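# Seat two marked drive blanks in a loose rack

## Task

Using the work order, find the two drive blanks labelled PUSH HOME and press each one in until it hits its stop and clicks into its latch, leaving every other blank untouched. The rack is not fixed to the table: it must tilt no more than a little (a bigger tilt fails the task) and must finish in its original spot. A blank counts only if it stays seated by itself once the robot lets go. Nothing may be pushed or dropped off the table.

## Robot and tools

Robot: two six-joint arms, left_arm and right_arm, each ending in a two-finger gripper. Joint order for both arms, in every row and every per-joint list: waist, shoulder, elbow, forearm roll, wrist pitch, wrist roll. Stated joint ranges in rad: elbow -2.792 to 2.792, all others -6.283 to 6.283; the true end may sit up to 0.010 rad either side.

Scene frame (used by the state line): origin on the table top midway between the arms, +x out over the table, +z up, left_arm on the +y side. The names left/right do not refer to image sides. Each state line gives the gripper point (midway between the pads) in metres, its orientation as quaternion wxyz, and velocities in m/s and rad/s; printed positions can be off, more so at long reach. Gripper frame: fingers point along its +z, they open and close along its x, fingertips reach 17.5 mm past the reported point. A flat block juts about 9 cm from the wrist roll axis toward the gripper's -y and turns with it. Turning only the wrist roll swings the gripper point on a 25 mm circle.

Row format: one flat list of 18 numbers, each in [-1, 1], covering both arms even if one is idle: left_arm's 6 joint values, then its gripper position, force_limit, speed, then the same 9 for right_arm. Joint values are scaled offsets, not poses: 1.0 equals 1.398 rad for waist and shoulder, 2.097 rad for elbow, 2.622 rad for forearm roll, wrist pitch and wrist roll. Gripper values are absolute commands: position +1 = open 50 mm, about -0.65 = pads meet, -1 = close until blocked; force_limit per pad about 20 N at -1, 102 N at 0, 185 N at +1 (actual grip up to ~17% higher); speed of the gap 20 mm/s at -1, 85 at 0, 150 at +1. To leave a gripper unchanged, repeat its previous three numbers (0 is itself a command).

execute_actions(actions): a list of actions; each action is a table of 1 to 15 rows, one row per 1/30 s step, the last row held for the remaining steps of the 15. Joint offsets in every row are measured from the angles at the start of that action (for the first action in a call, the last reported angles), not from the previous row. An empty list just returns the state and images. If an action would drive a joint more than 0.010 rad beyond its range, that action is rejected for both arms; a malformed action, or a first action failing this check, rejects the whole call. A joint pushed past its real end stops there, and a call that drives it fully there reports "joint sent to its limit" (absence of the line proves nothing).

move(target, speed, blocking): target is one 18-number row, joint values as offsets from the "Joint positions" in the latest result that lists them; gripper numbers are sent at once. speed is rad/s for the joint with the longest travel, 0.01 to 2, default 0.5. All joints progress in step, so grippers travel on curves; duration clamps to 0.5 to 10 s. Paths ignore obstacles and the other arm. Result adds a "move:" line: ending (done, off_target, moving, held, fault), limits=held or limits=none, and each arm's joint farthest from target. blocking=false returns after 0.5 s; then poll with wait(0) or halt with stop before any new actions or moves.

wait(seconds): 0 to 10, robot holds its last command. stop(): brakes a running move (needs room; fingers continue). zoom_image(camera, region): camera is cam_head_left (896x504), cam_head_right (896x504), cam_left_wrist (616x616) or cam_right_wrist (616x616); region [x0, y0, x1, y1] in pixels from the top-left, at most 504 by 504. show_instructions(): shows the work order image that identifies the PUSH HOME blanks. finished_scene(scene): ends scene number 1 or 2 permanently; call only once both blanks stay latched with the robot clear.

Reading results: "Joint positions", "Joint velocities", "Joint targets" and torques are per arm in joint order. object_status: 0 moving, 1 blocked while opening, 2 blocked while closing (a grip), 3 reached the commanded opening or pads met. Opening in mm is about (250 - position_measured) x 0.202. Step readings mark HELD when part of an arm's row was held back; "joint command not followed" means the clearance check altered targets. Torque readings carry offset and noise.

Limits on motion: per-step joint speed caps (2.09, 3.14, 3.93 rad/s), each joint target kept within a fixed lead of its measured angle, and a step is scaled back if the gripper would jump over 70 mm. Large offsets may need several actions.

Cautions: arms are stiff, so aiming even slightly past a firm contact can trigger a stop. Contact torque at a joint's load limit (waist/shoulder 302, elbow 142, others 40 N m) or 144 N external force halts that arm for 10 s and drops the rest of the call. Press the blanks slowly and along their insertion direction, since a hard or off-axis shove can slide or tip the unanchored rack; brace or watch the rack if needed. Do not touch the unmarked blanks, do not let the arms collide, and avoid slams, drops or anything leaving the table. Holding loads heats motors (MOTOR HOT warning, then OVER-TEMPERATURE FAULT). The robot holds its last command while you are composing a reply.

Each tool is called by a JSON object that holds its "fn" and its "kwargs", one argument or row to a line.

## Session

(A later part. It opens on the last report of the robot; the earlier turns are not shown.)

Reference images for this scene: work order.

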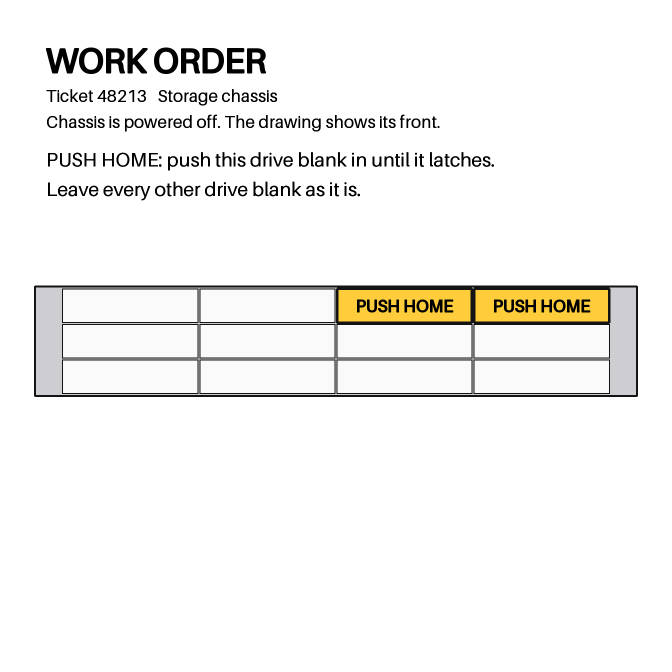

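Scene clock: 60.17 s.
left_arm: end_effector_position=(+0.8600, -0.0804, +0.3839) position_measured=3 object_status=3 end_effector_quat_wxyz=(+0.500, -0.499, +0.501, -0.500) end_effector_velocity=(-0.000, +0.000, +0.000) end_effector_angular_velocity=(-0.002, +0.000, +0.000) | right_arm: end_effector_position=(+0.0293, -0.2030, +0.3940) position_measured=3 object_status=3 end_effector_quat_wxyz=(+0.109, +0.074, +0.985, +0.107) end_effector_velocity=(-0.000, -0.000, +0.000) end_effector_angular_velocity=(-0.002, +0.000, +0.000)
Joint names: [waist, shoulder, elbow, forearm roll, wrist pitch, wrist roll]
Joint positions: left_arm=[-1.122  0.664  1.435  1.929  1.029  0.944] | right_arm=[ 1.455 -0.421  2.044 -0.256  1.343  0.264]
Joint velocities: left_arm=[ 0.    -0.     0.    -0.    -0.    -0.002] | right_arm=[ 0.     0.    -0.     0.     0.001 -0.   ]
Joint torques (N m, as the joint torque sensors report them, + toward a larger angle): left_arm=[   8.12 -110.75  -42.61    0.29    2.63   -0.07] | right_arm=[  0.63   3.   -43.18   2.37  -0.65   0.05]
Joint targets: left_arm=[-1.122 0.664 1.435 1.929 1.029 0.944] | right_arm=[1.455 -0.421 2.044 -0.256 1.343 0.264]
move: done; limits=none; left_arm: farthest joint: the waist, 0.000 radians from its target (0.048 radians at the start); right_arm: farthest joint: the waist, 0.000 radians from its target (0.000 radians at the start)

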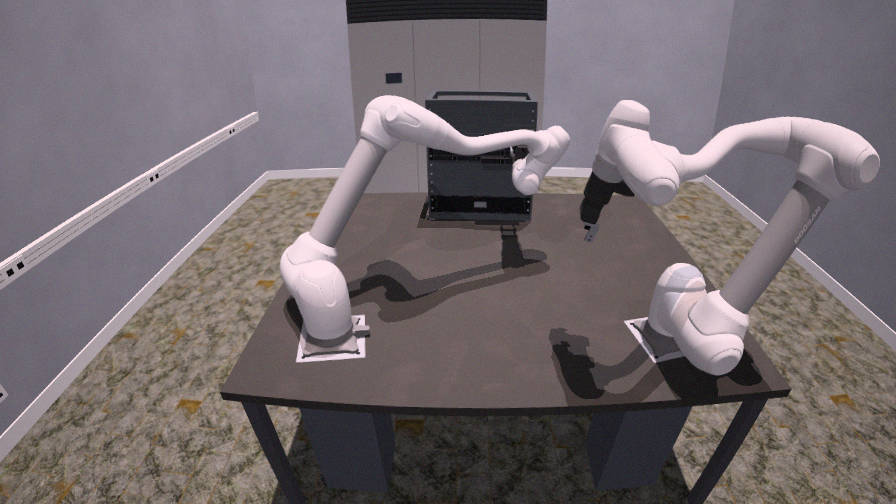

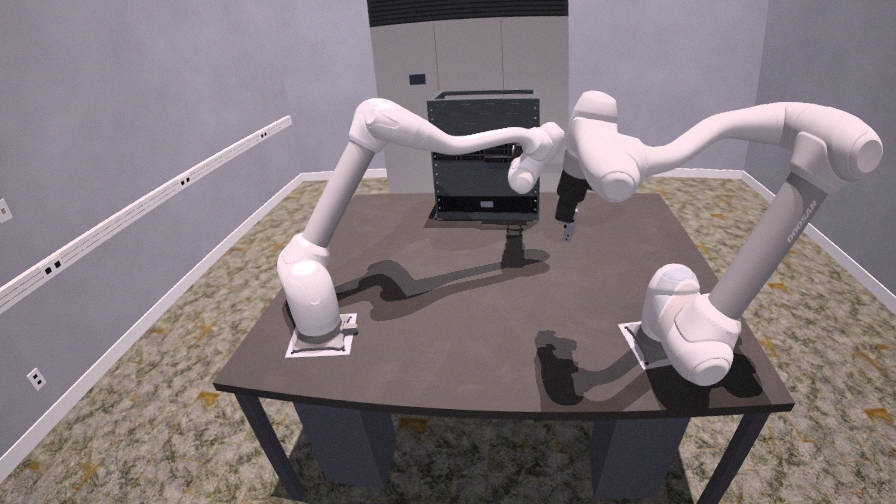

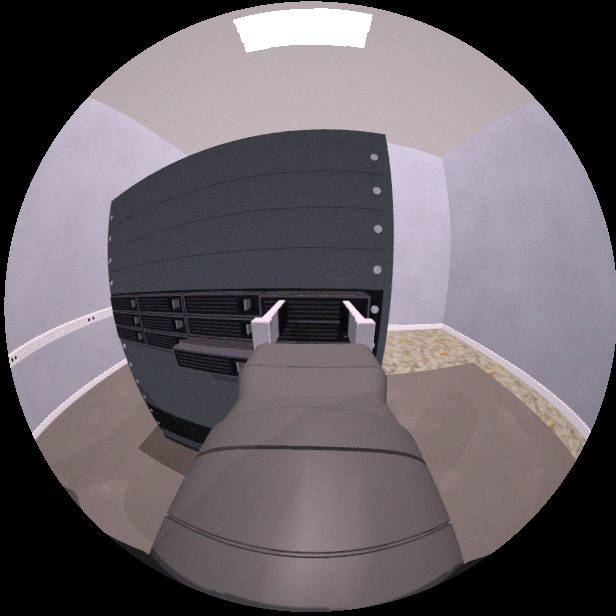

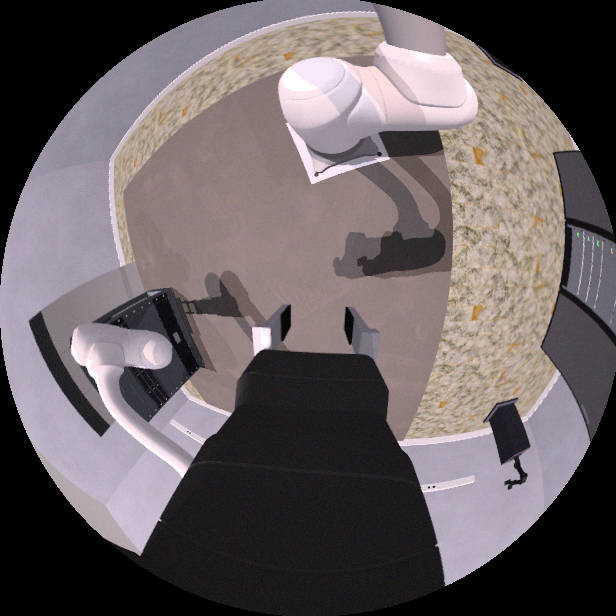

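{"fn": "move", "kwargs": {
  "target": [0.0066,0.0063,-0.0074,0.0011,-0.0038,0.0015,1,0,0,0,0,0,0,0,0,1,0,0],
  "speed": 0.01
}}

{"fn": "move", "kwargs": {
  "target": [0.0013,0.0013,-0.0015,0.0002,-0.0008,0.0003,1,0,0,0,0,0,0,0,0,1,0,0],
  "speed": 0.01
}}

Scene clock: 63.23 s.
left_arm: end_effector_position=(+0.8699, -0.0804, +0.3838) position_measured=3 object_status=3 end_effector_quat_wxyz=(+0.500, -0.499, +0.501, -0.500) end_effector_velocity=(+0.000, -0.000, +0.001) end_effector_angular_velocity=(-0.000, -0.001, +0.000) | right_arm: end_effector_position=(+0.0293, -0.2030, +0.3940) position_measured=3 object_status=3 end_effector_quat_wxyz=(+0.109, +0.074, +0.985, +0.107) end_effector_velocity=(+0.000, +0.001, +0.001) end_effector_angular_velocity=(+0.002, -0.000, +0.001)
Joint names: [waist, shoulder, elbow, forearm roll, wrist pitch, wrist roll]
Joint positions: left_arm=[-1.113  0.673  1.419  1.931  1.019  0.948] | right_arm=[ 1.455 -0.421  2.044 -0.256  1.343  0.264]
Joint velocities: left_arm=[ 0.    -0.    -0.001 -0.     0.     0.001] | right_arm=[ 0.    -0.    -0.001 -0.    -0.001 -0.   ]
Joint torques (N m, as the joint torque sensors report them, + toward a larger angle): left_arm=[  10.08 -111.    -43.17   -0.31    2.7    -0.24] | right_arm=[ -0.03   2.15 -43.01   2.41  -0.58   0.23]
Joint targets: left_arm=[-1.113 0.673 1.419 1.931 1.019 0.948] | right_arm=[1.455 -0.421 2.044 -0.256 1.343 0.264]
move: done; limits=none; left_arm: farthest joint: the waist, 0.000 radians from its target (0.009 radians at the start); right_arm: farthest joint: the waist, 0.000 radians from its target (0.000 radians at the start)

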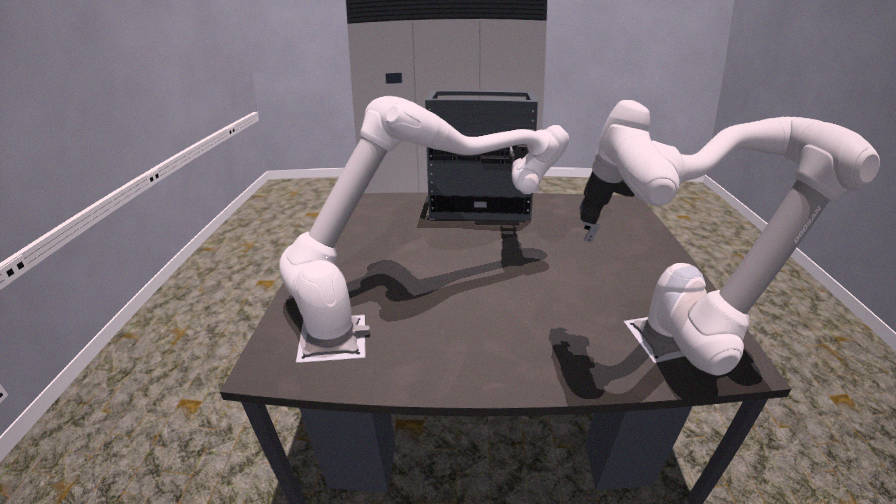

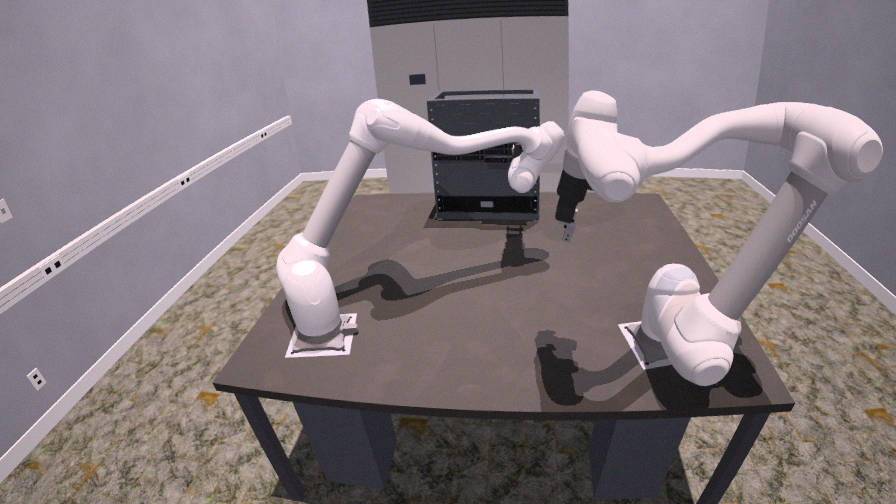

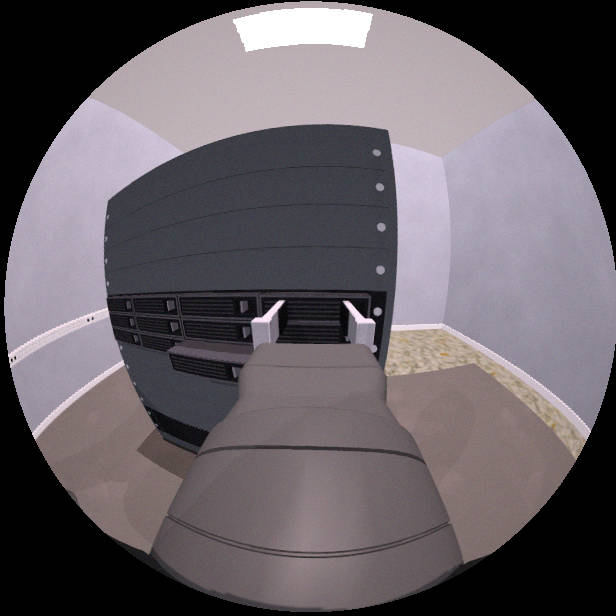

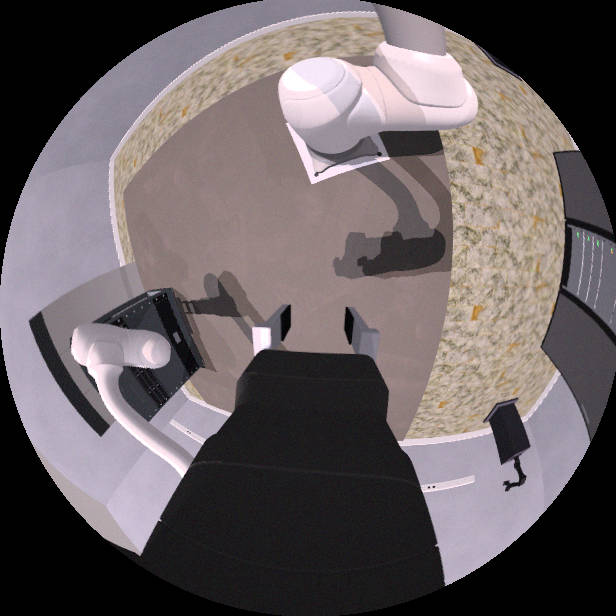

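Scene clock: 63.93 s.
left_arm: end_effector_position=(+0.8719, -0.0804, +0.3838) position_measured=3 object_status=3 end_effector_quat_wxyz=(+0.500, -0.499, +0.501, -0.500) end_effector_velocity=(-0.000, -0.000, +0.001) end_effector_angular_velocity=(-0.002, -0.001, -0.000) | right_arm: end_effector_position=(+0.0293, -0.2030, +0.3940) position_measured=3 object_status=3 end_effector_quat_wxyz=(+0.109, +0.074, +0.985, +0.107) end_effector_velocity=(+0.000, +0.000, +0.000) end_effector_angular_velocity=(+0.000, -0.000, -0.000)
Joint names: [waist, shoulder, elbow, forearm roll, wrist pitch, wrist roll]
Joint positions: left_arm=[-1.111  0.675  1.416  1.932  1.017  0.949] | right_arm=[ 1.455 -0.421  2.044 -0.256  1.343  0.264]
Joint velocities: left_arm=[-0.    -0.    -0.001 -0.     0.    -0.001] | right_arm=[-0.  0. -0. -0. -0.  0.]
Joint torques (N m, as the joint torque sensors report them, + toward a larger angle): left_arm=[   8.53 -109.23  -41.87   -0.21    2.53   -0.16] | right_arm=[  0.87   0.1  -43.18   2.4   -0.74   0.29]
Joint targets: left_arm=[-1.111 0.675 1.416 1.932 1.017 0.949] | right_arm=[1.455 -0.421 2.044 -0.256 1.343 0.264]
move: done; limits=none; left_arm: farthest joint: the waist, 0.000 radians from its target (0.001 radians at the start); right_arm: farthest joint: the waist, 0.000 radians from its target (0.000 radians at the start)

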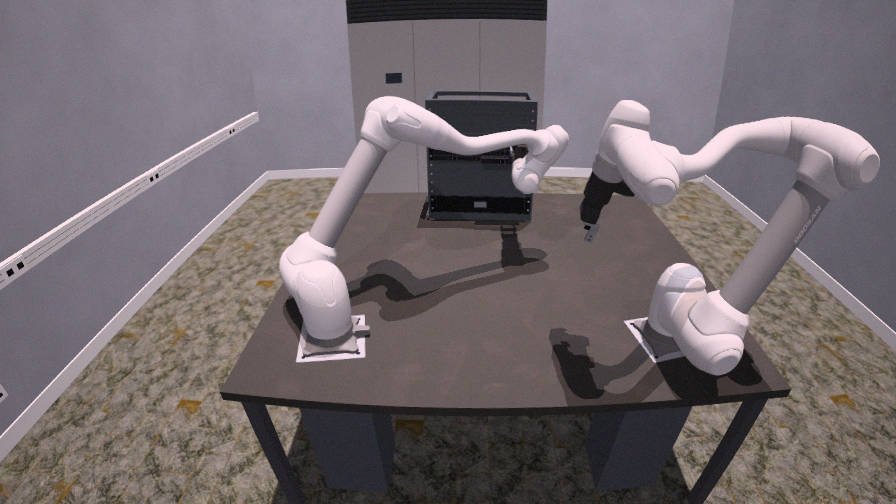

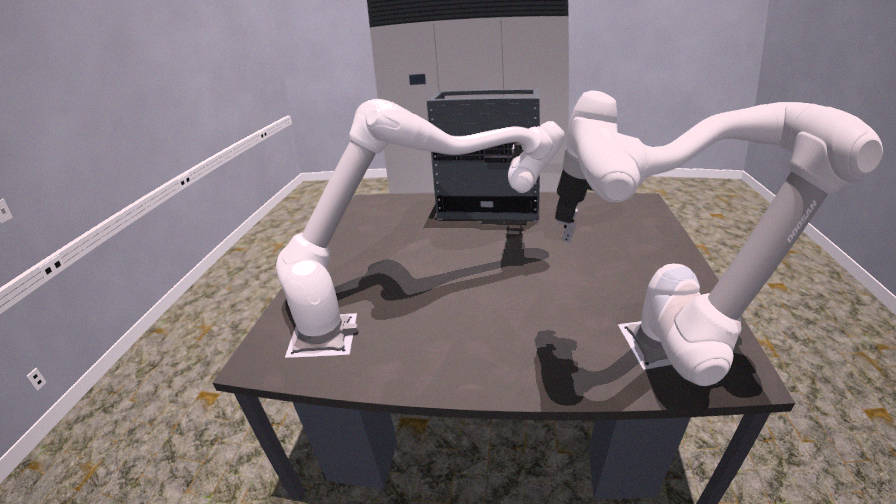

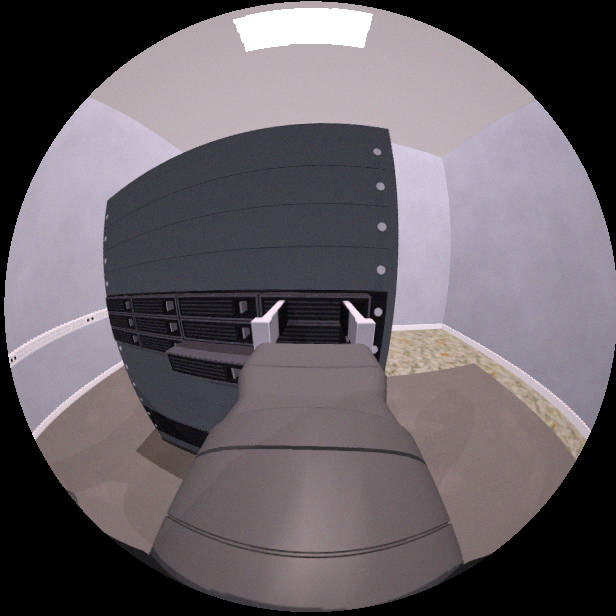

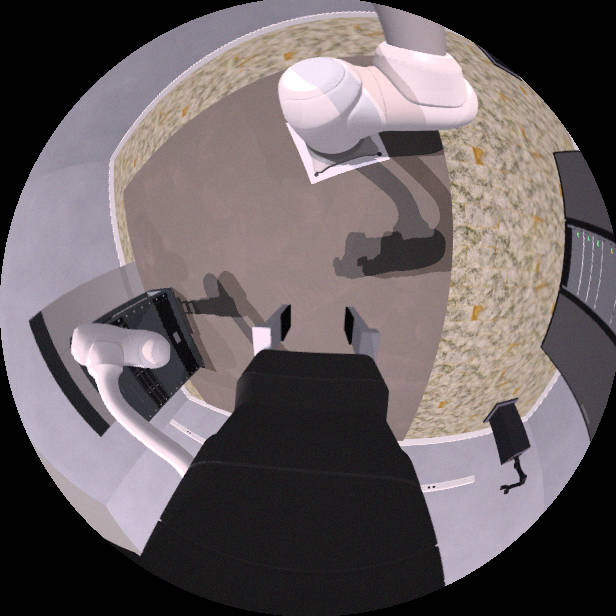

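{"fn": "move", "kwargs": {
  "target": [0.0013,0.0013,-0.0015,0.0002,-0.0008,0.0003,1,0,0,0,0,0,0,0,0,1,0,0],
  "speed": 0.01
}}

{"fn": "move", "kwargs": {
  "target": [0.0013,0.0013,-0.0015,0.0002,-0.0008,0.0003,1,0,0,0,0,0,0,0,0,1,0,0],
  "speed": 0.01
}}

Scene clock: 65.80 s.
left_arm: end_effector_position=(+0.8737, -0.0806, +0.3837) position_measured=3 object_status=3 end_effector_quat_wxyz=(+0.500, -0.499, +0.501, -0.500) end_effector_velocity=(+0.001, +0.001, +0.000) end_effector_angular_velocity=(+0.002, -0.000, +0.001) | right_arm: end_effector_position=(+0.0293, -0.2030, +0.3940) position_measured=3 object_status=3 end_effector_quat_wxyz=(+0.109, +0.074, +0.985, +0.107) end_effector_velocity=(-0.000, +0.000, -0.001) end_effector_angular_velocity=(+0.001, +0.001, +0.000)
Joint names: [waist, shoulder, elbow, forearm roll, wrist pitch, wrist roll]
Joint positions: left_arm=[-1.109  0.676  1.413  1.932  1.015  0.95 ] | right_arm=[ 1.455 -0.421  2.044 -0.256  1.343  0.264]
Joint velocities: left_arm=[ 0.001  0.    -0.     0.     0.     0.002] | right_arm=[-0.    -0.     0.001  0.001 -0.002 -0.   ]
Joint torques (N m, as the joint torque sensors report them, + toward a larger angle): left_arm=[  28.11 -100.72  -49.47    0.02   -0.09   -0.05] | right_arm=[ -0.61   4.79 -42.26   2.53  -0.75   0.34]
Joint targets: left_arm=[-1.109 0.676 1.413 1.932 1.015 0.950] | right_arm=[1.455 -0.421 2.044 -0.256 1.343 0.264]
move: done; limits=none; left_arm: farthest joint: the waist, 0.000 radians from its target (0.002 radians at the start); right_arm: farthest joint: the waist, 0.000 radians from its target (0.000 radians at the start)

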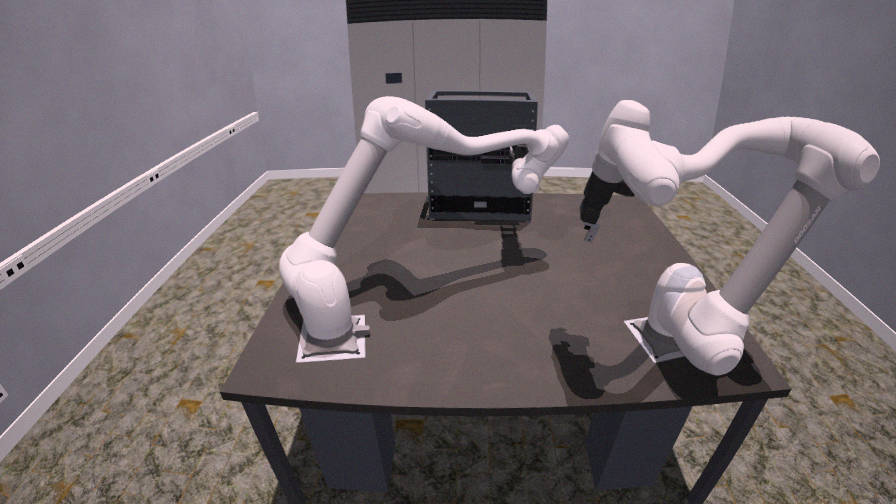

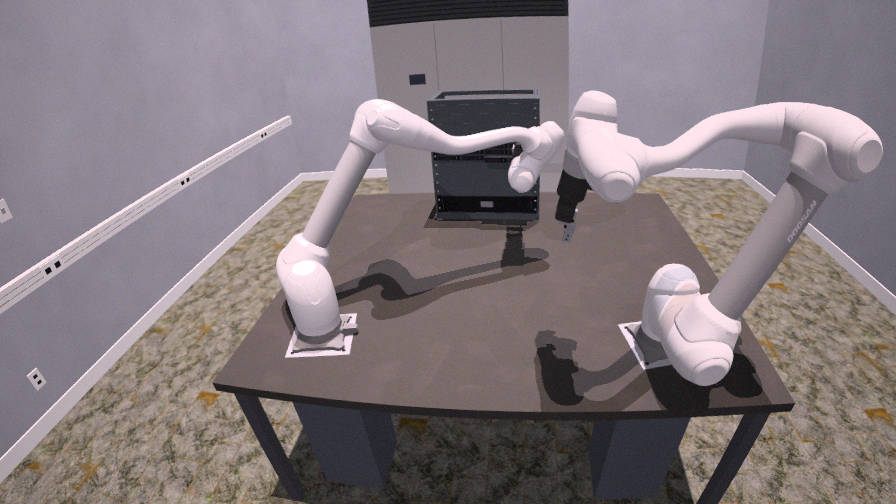

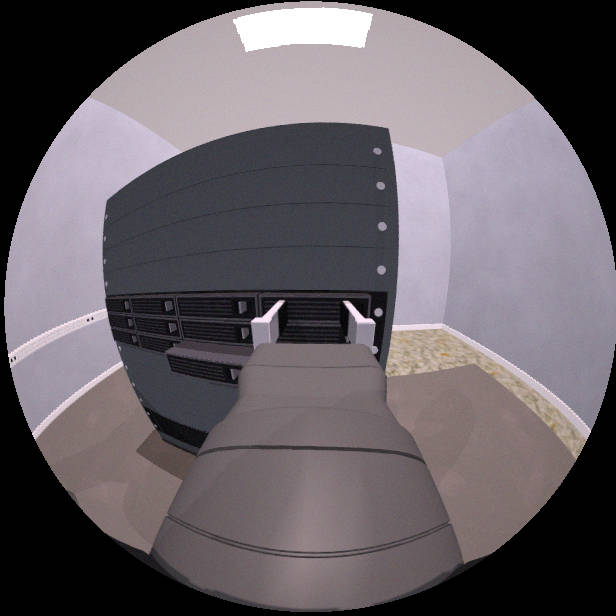

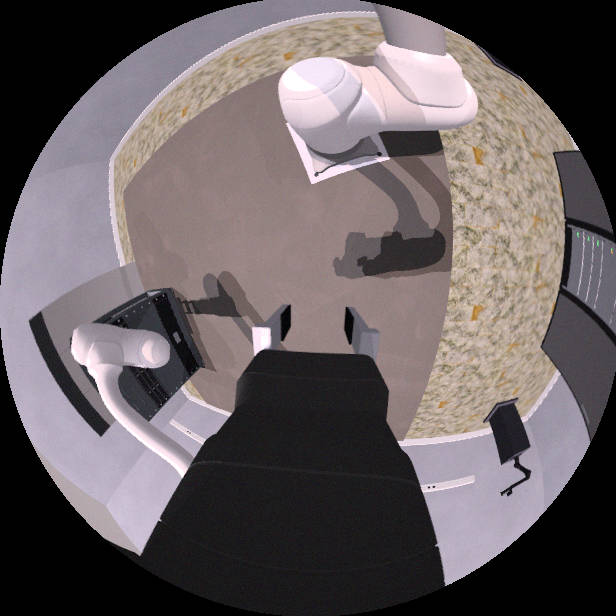

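Scene clock: 66.50 s.
left_arm: end_effector_position=(+0.8756, -0.0808, +0.3837) position_measured=3 object_status=3 end_effector_quat_wxyz=(+0.499, -0.499, +0.501, -0.500) end_effector_velocity=(+0.000, +0.000, -0.001) end_effector_angular_velocity=(+0.000, +0.001, +0.000) | right_arm: end_effector_position=(+0.0293, -0.2030, +0.3940) position_measured=3 object_status=3 end_effector_quat_wxyz=(+0.109, +0.074, +0.985, +0.107) end_effector_velocity=(+0.000, -0.000, -0.000) end_effector_angular_velocity=(-0.001, -0.001, -0.001)
Joint names: [waist, shoulder, elbow, forearm roll, wrist pitch, wrist roll]
Joint positions: left_arm=[-1.107  0.678  1.41   1.933  1.013  0.951] | right_arm=[ 1.455 -0.421  2.044 -0.256  1.343  0.264]
Joint velocities: left_arm=[ 0.     0.     0.    -0.    -0.001 -0.   ] | right_arm=[ 0.     0.     0.001 -0.001  0.     0.001]
Joint torques (N m, as the joint torque sensors report them, + toward a larger angle): left_arm=[ 67.36 -84.81 -61.76  -0.35  -3.12   0.52] | right_arm=[  0.47   2.97 -42.65   2.35  -0.72   0.38]
Joint targets: left_arm=[-1.107 0.678 1.410 1.933 1.013 0.951] | right_arm=[1.455 -0.421 2.044 -0.256 1.343 0.264]
move: done; limits=none; left_arm: farthest joint: the forearm roll, 0.001 radians from its target (0.000 radians at the start); right_arm: farthest joint: the waist, 0.000 radians from its target (0.000 radians at the start)

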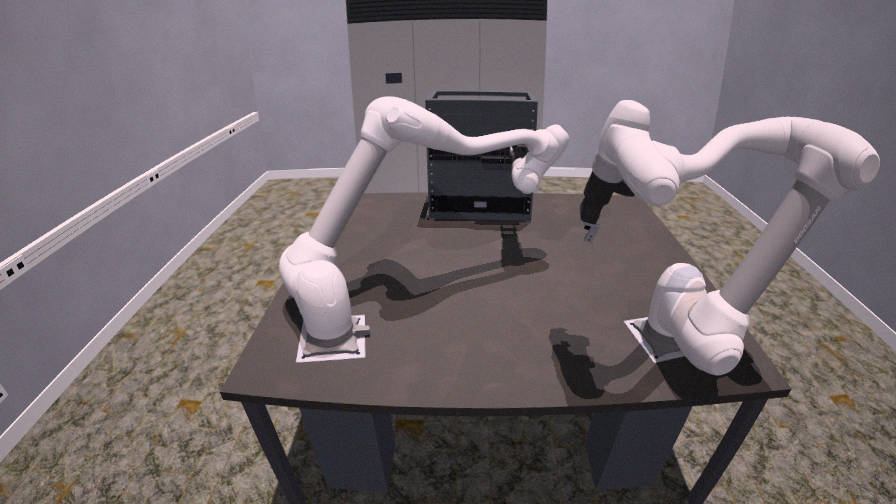

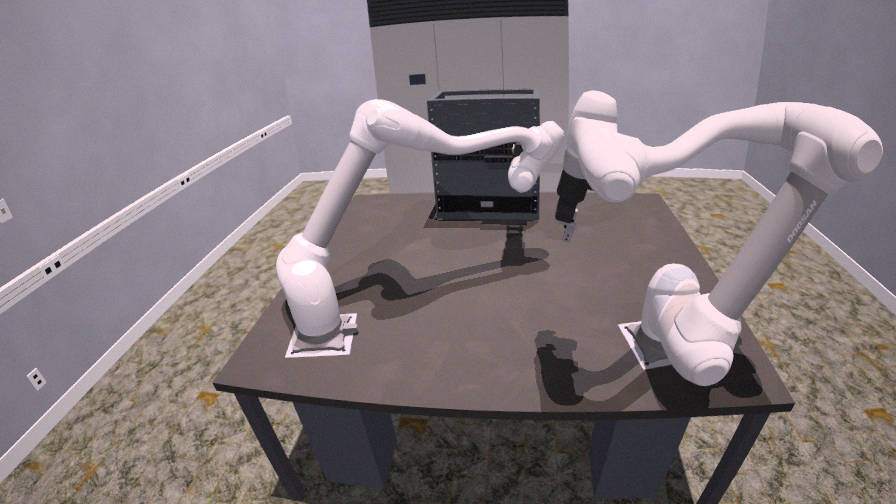

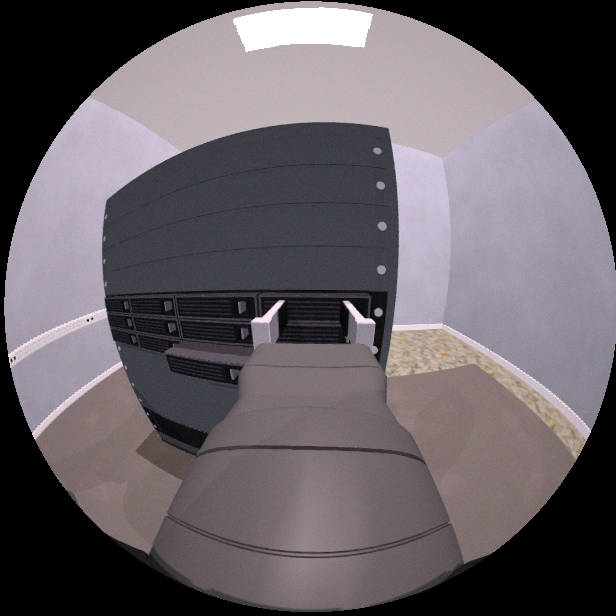

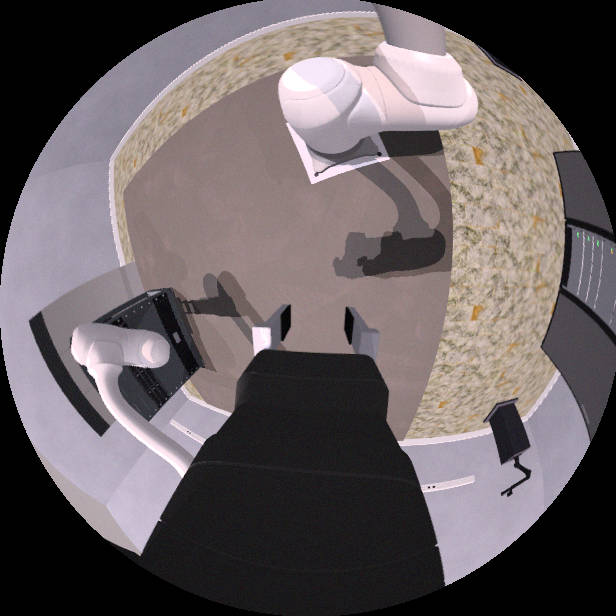

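{"fn": "move", "kwargs": {
  "target": [-0.0409,-0.0366,0.0434,-0.0068,0.0228,-0.0090,1,0,0,0,0,0,0,0,0,1,0,0],
  "speed": 0.1
}}

{"fn": "zoom_image", "kwargs": {
  "camera": "cam_left_wrist",
  "region": [100,250,420,400]
}}

{"fn": "zoom_image", "kwargs": {
  "camera": "cam_head_left",
  "region": [400,80,600,240]
}}

Scene clock: 68.83 s.
left_arm: end_effector_position=(+0.8156, -0.0812, +0.3837) position_measured=3 object_status=3 end_effector_quat_wxyz=(+0.499, -0.499, +0.501, -0.500) end_effector_velocity=(-0.000, -0.000, +0.000) end_effector_angular_velocity=(+0.001, -0.000, +0.000) | right_arm: end_effector_position=(+0.0293, -0.2030, +0.3940) position_measured=3 object_status=3 end_effector_quat_wxyz=(+0.109, +0.074, +0.985, +0.107) end_effector_velocity=(-0.000, +0.000, +0.000) end_effector_angular_velocity=(+0.001, +0.000, +0.000)
Joint names: [waist, shoulder, elbow, forearm roll, wrist pitch, wrist roll]
Joint positions: left_arm=[-1.165  0.627  1.501  1.915  1.072  0.927] | right_arm=[ 1.455 -0.421  2.044 -0.256  1.343  0.264]
Joint velocities: left_arm=[-0.     0.    -0.    -0.     0.001  0.001] | right_arm=[ 0.    -0.    -0.001  0.    -0.001  0.   ]
Joint torques (N m, as the joint torque sensors report them, + toward a larger angle): left_arm=[   1.7  -107.67  -41.97    0.78    2.02   -0.08] | right_arm=[  1.3    0.96 -43.13   2.35  -0.87   0.15]
Joint targets: left_arm=[-1.165 0.627 1.501 1.915 1.072 0.927] | right_arm=[1.455 -0.421 2.044 -0.256 1.343 0.264]
move: done; limits=none; left_arm: farthest joint: the waist, 0.000 radians from its target (0.057 radians at the start); right_arm: farthest joint: the waist, 0.000 radians from its target (0.000 radians at the start)

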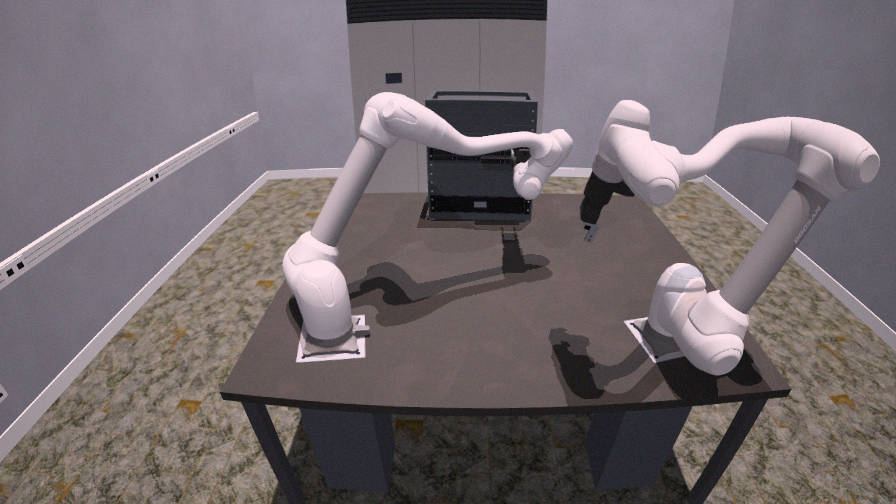

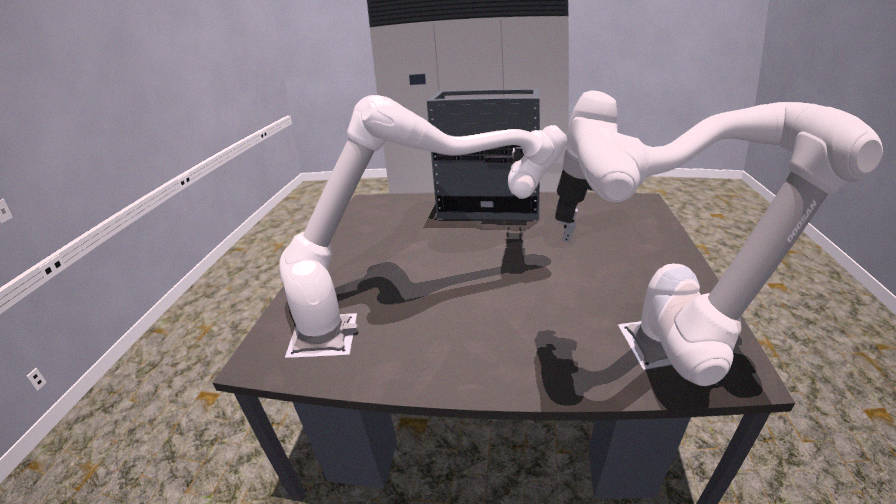

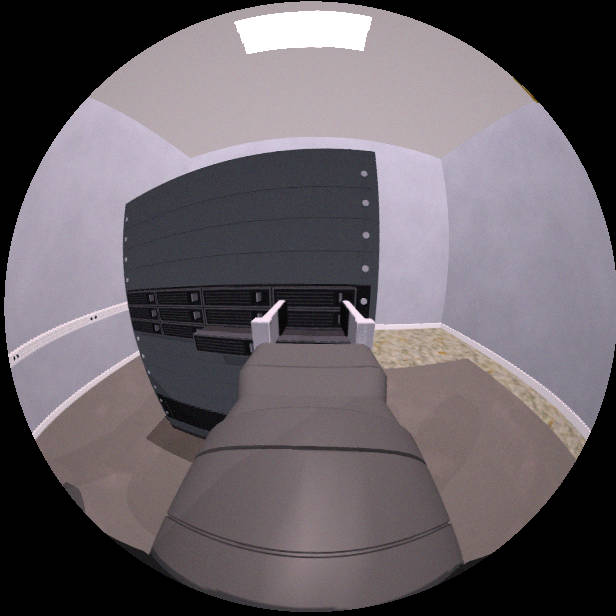

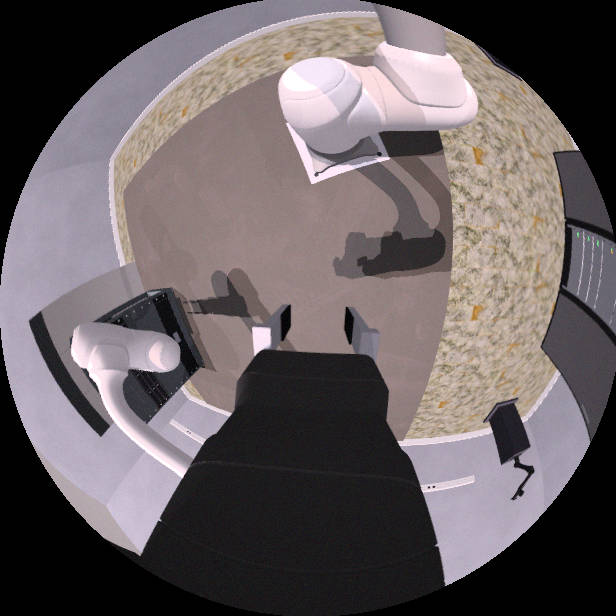

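Region (100, 250, 420, 400) of cam_left_wrist's 616x616 image, scaled by 1.575, with more detail than that image has; it fills the top 236 rows of this view, and the rest is white.

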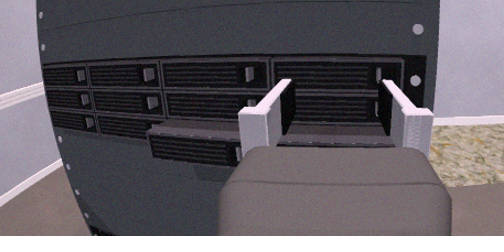

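Region (400, 80, 600, 240) of cam_head_left's 896x504 image, scaled by 2.520, with more detail than that image has; it fills the top 403 rows of this view, and the rest is white.

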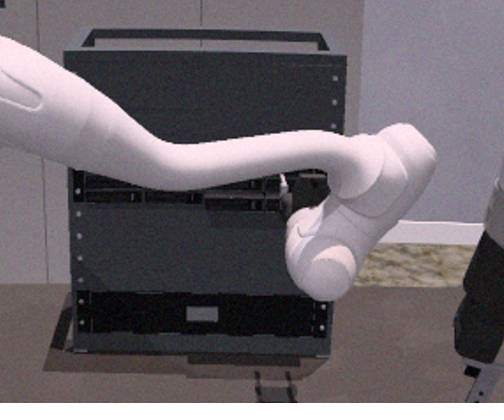

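{"fn": "finished_scene", "kwargs": {
  "scene": 2
}}

The scene is finished: the task was done.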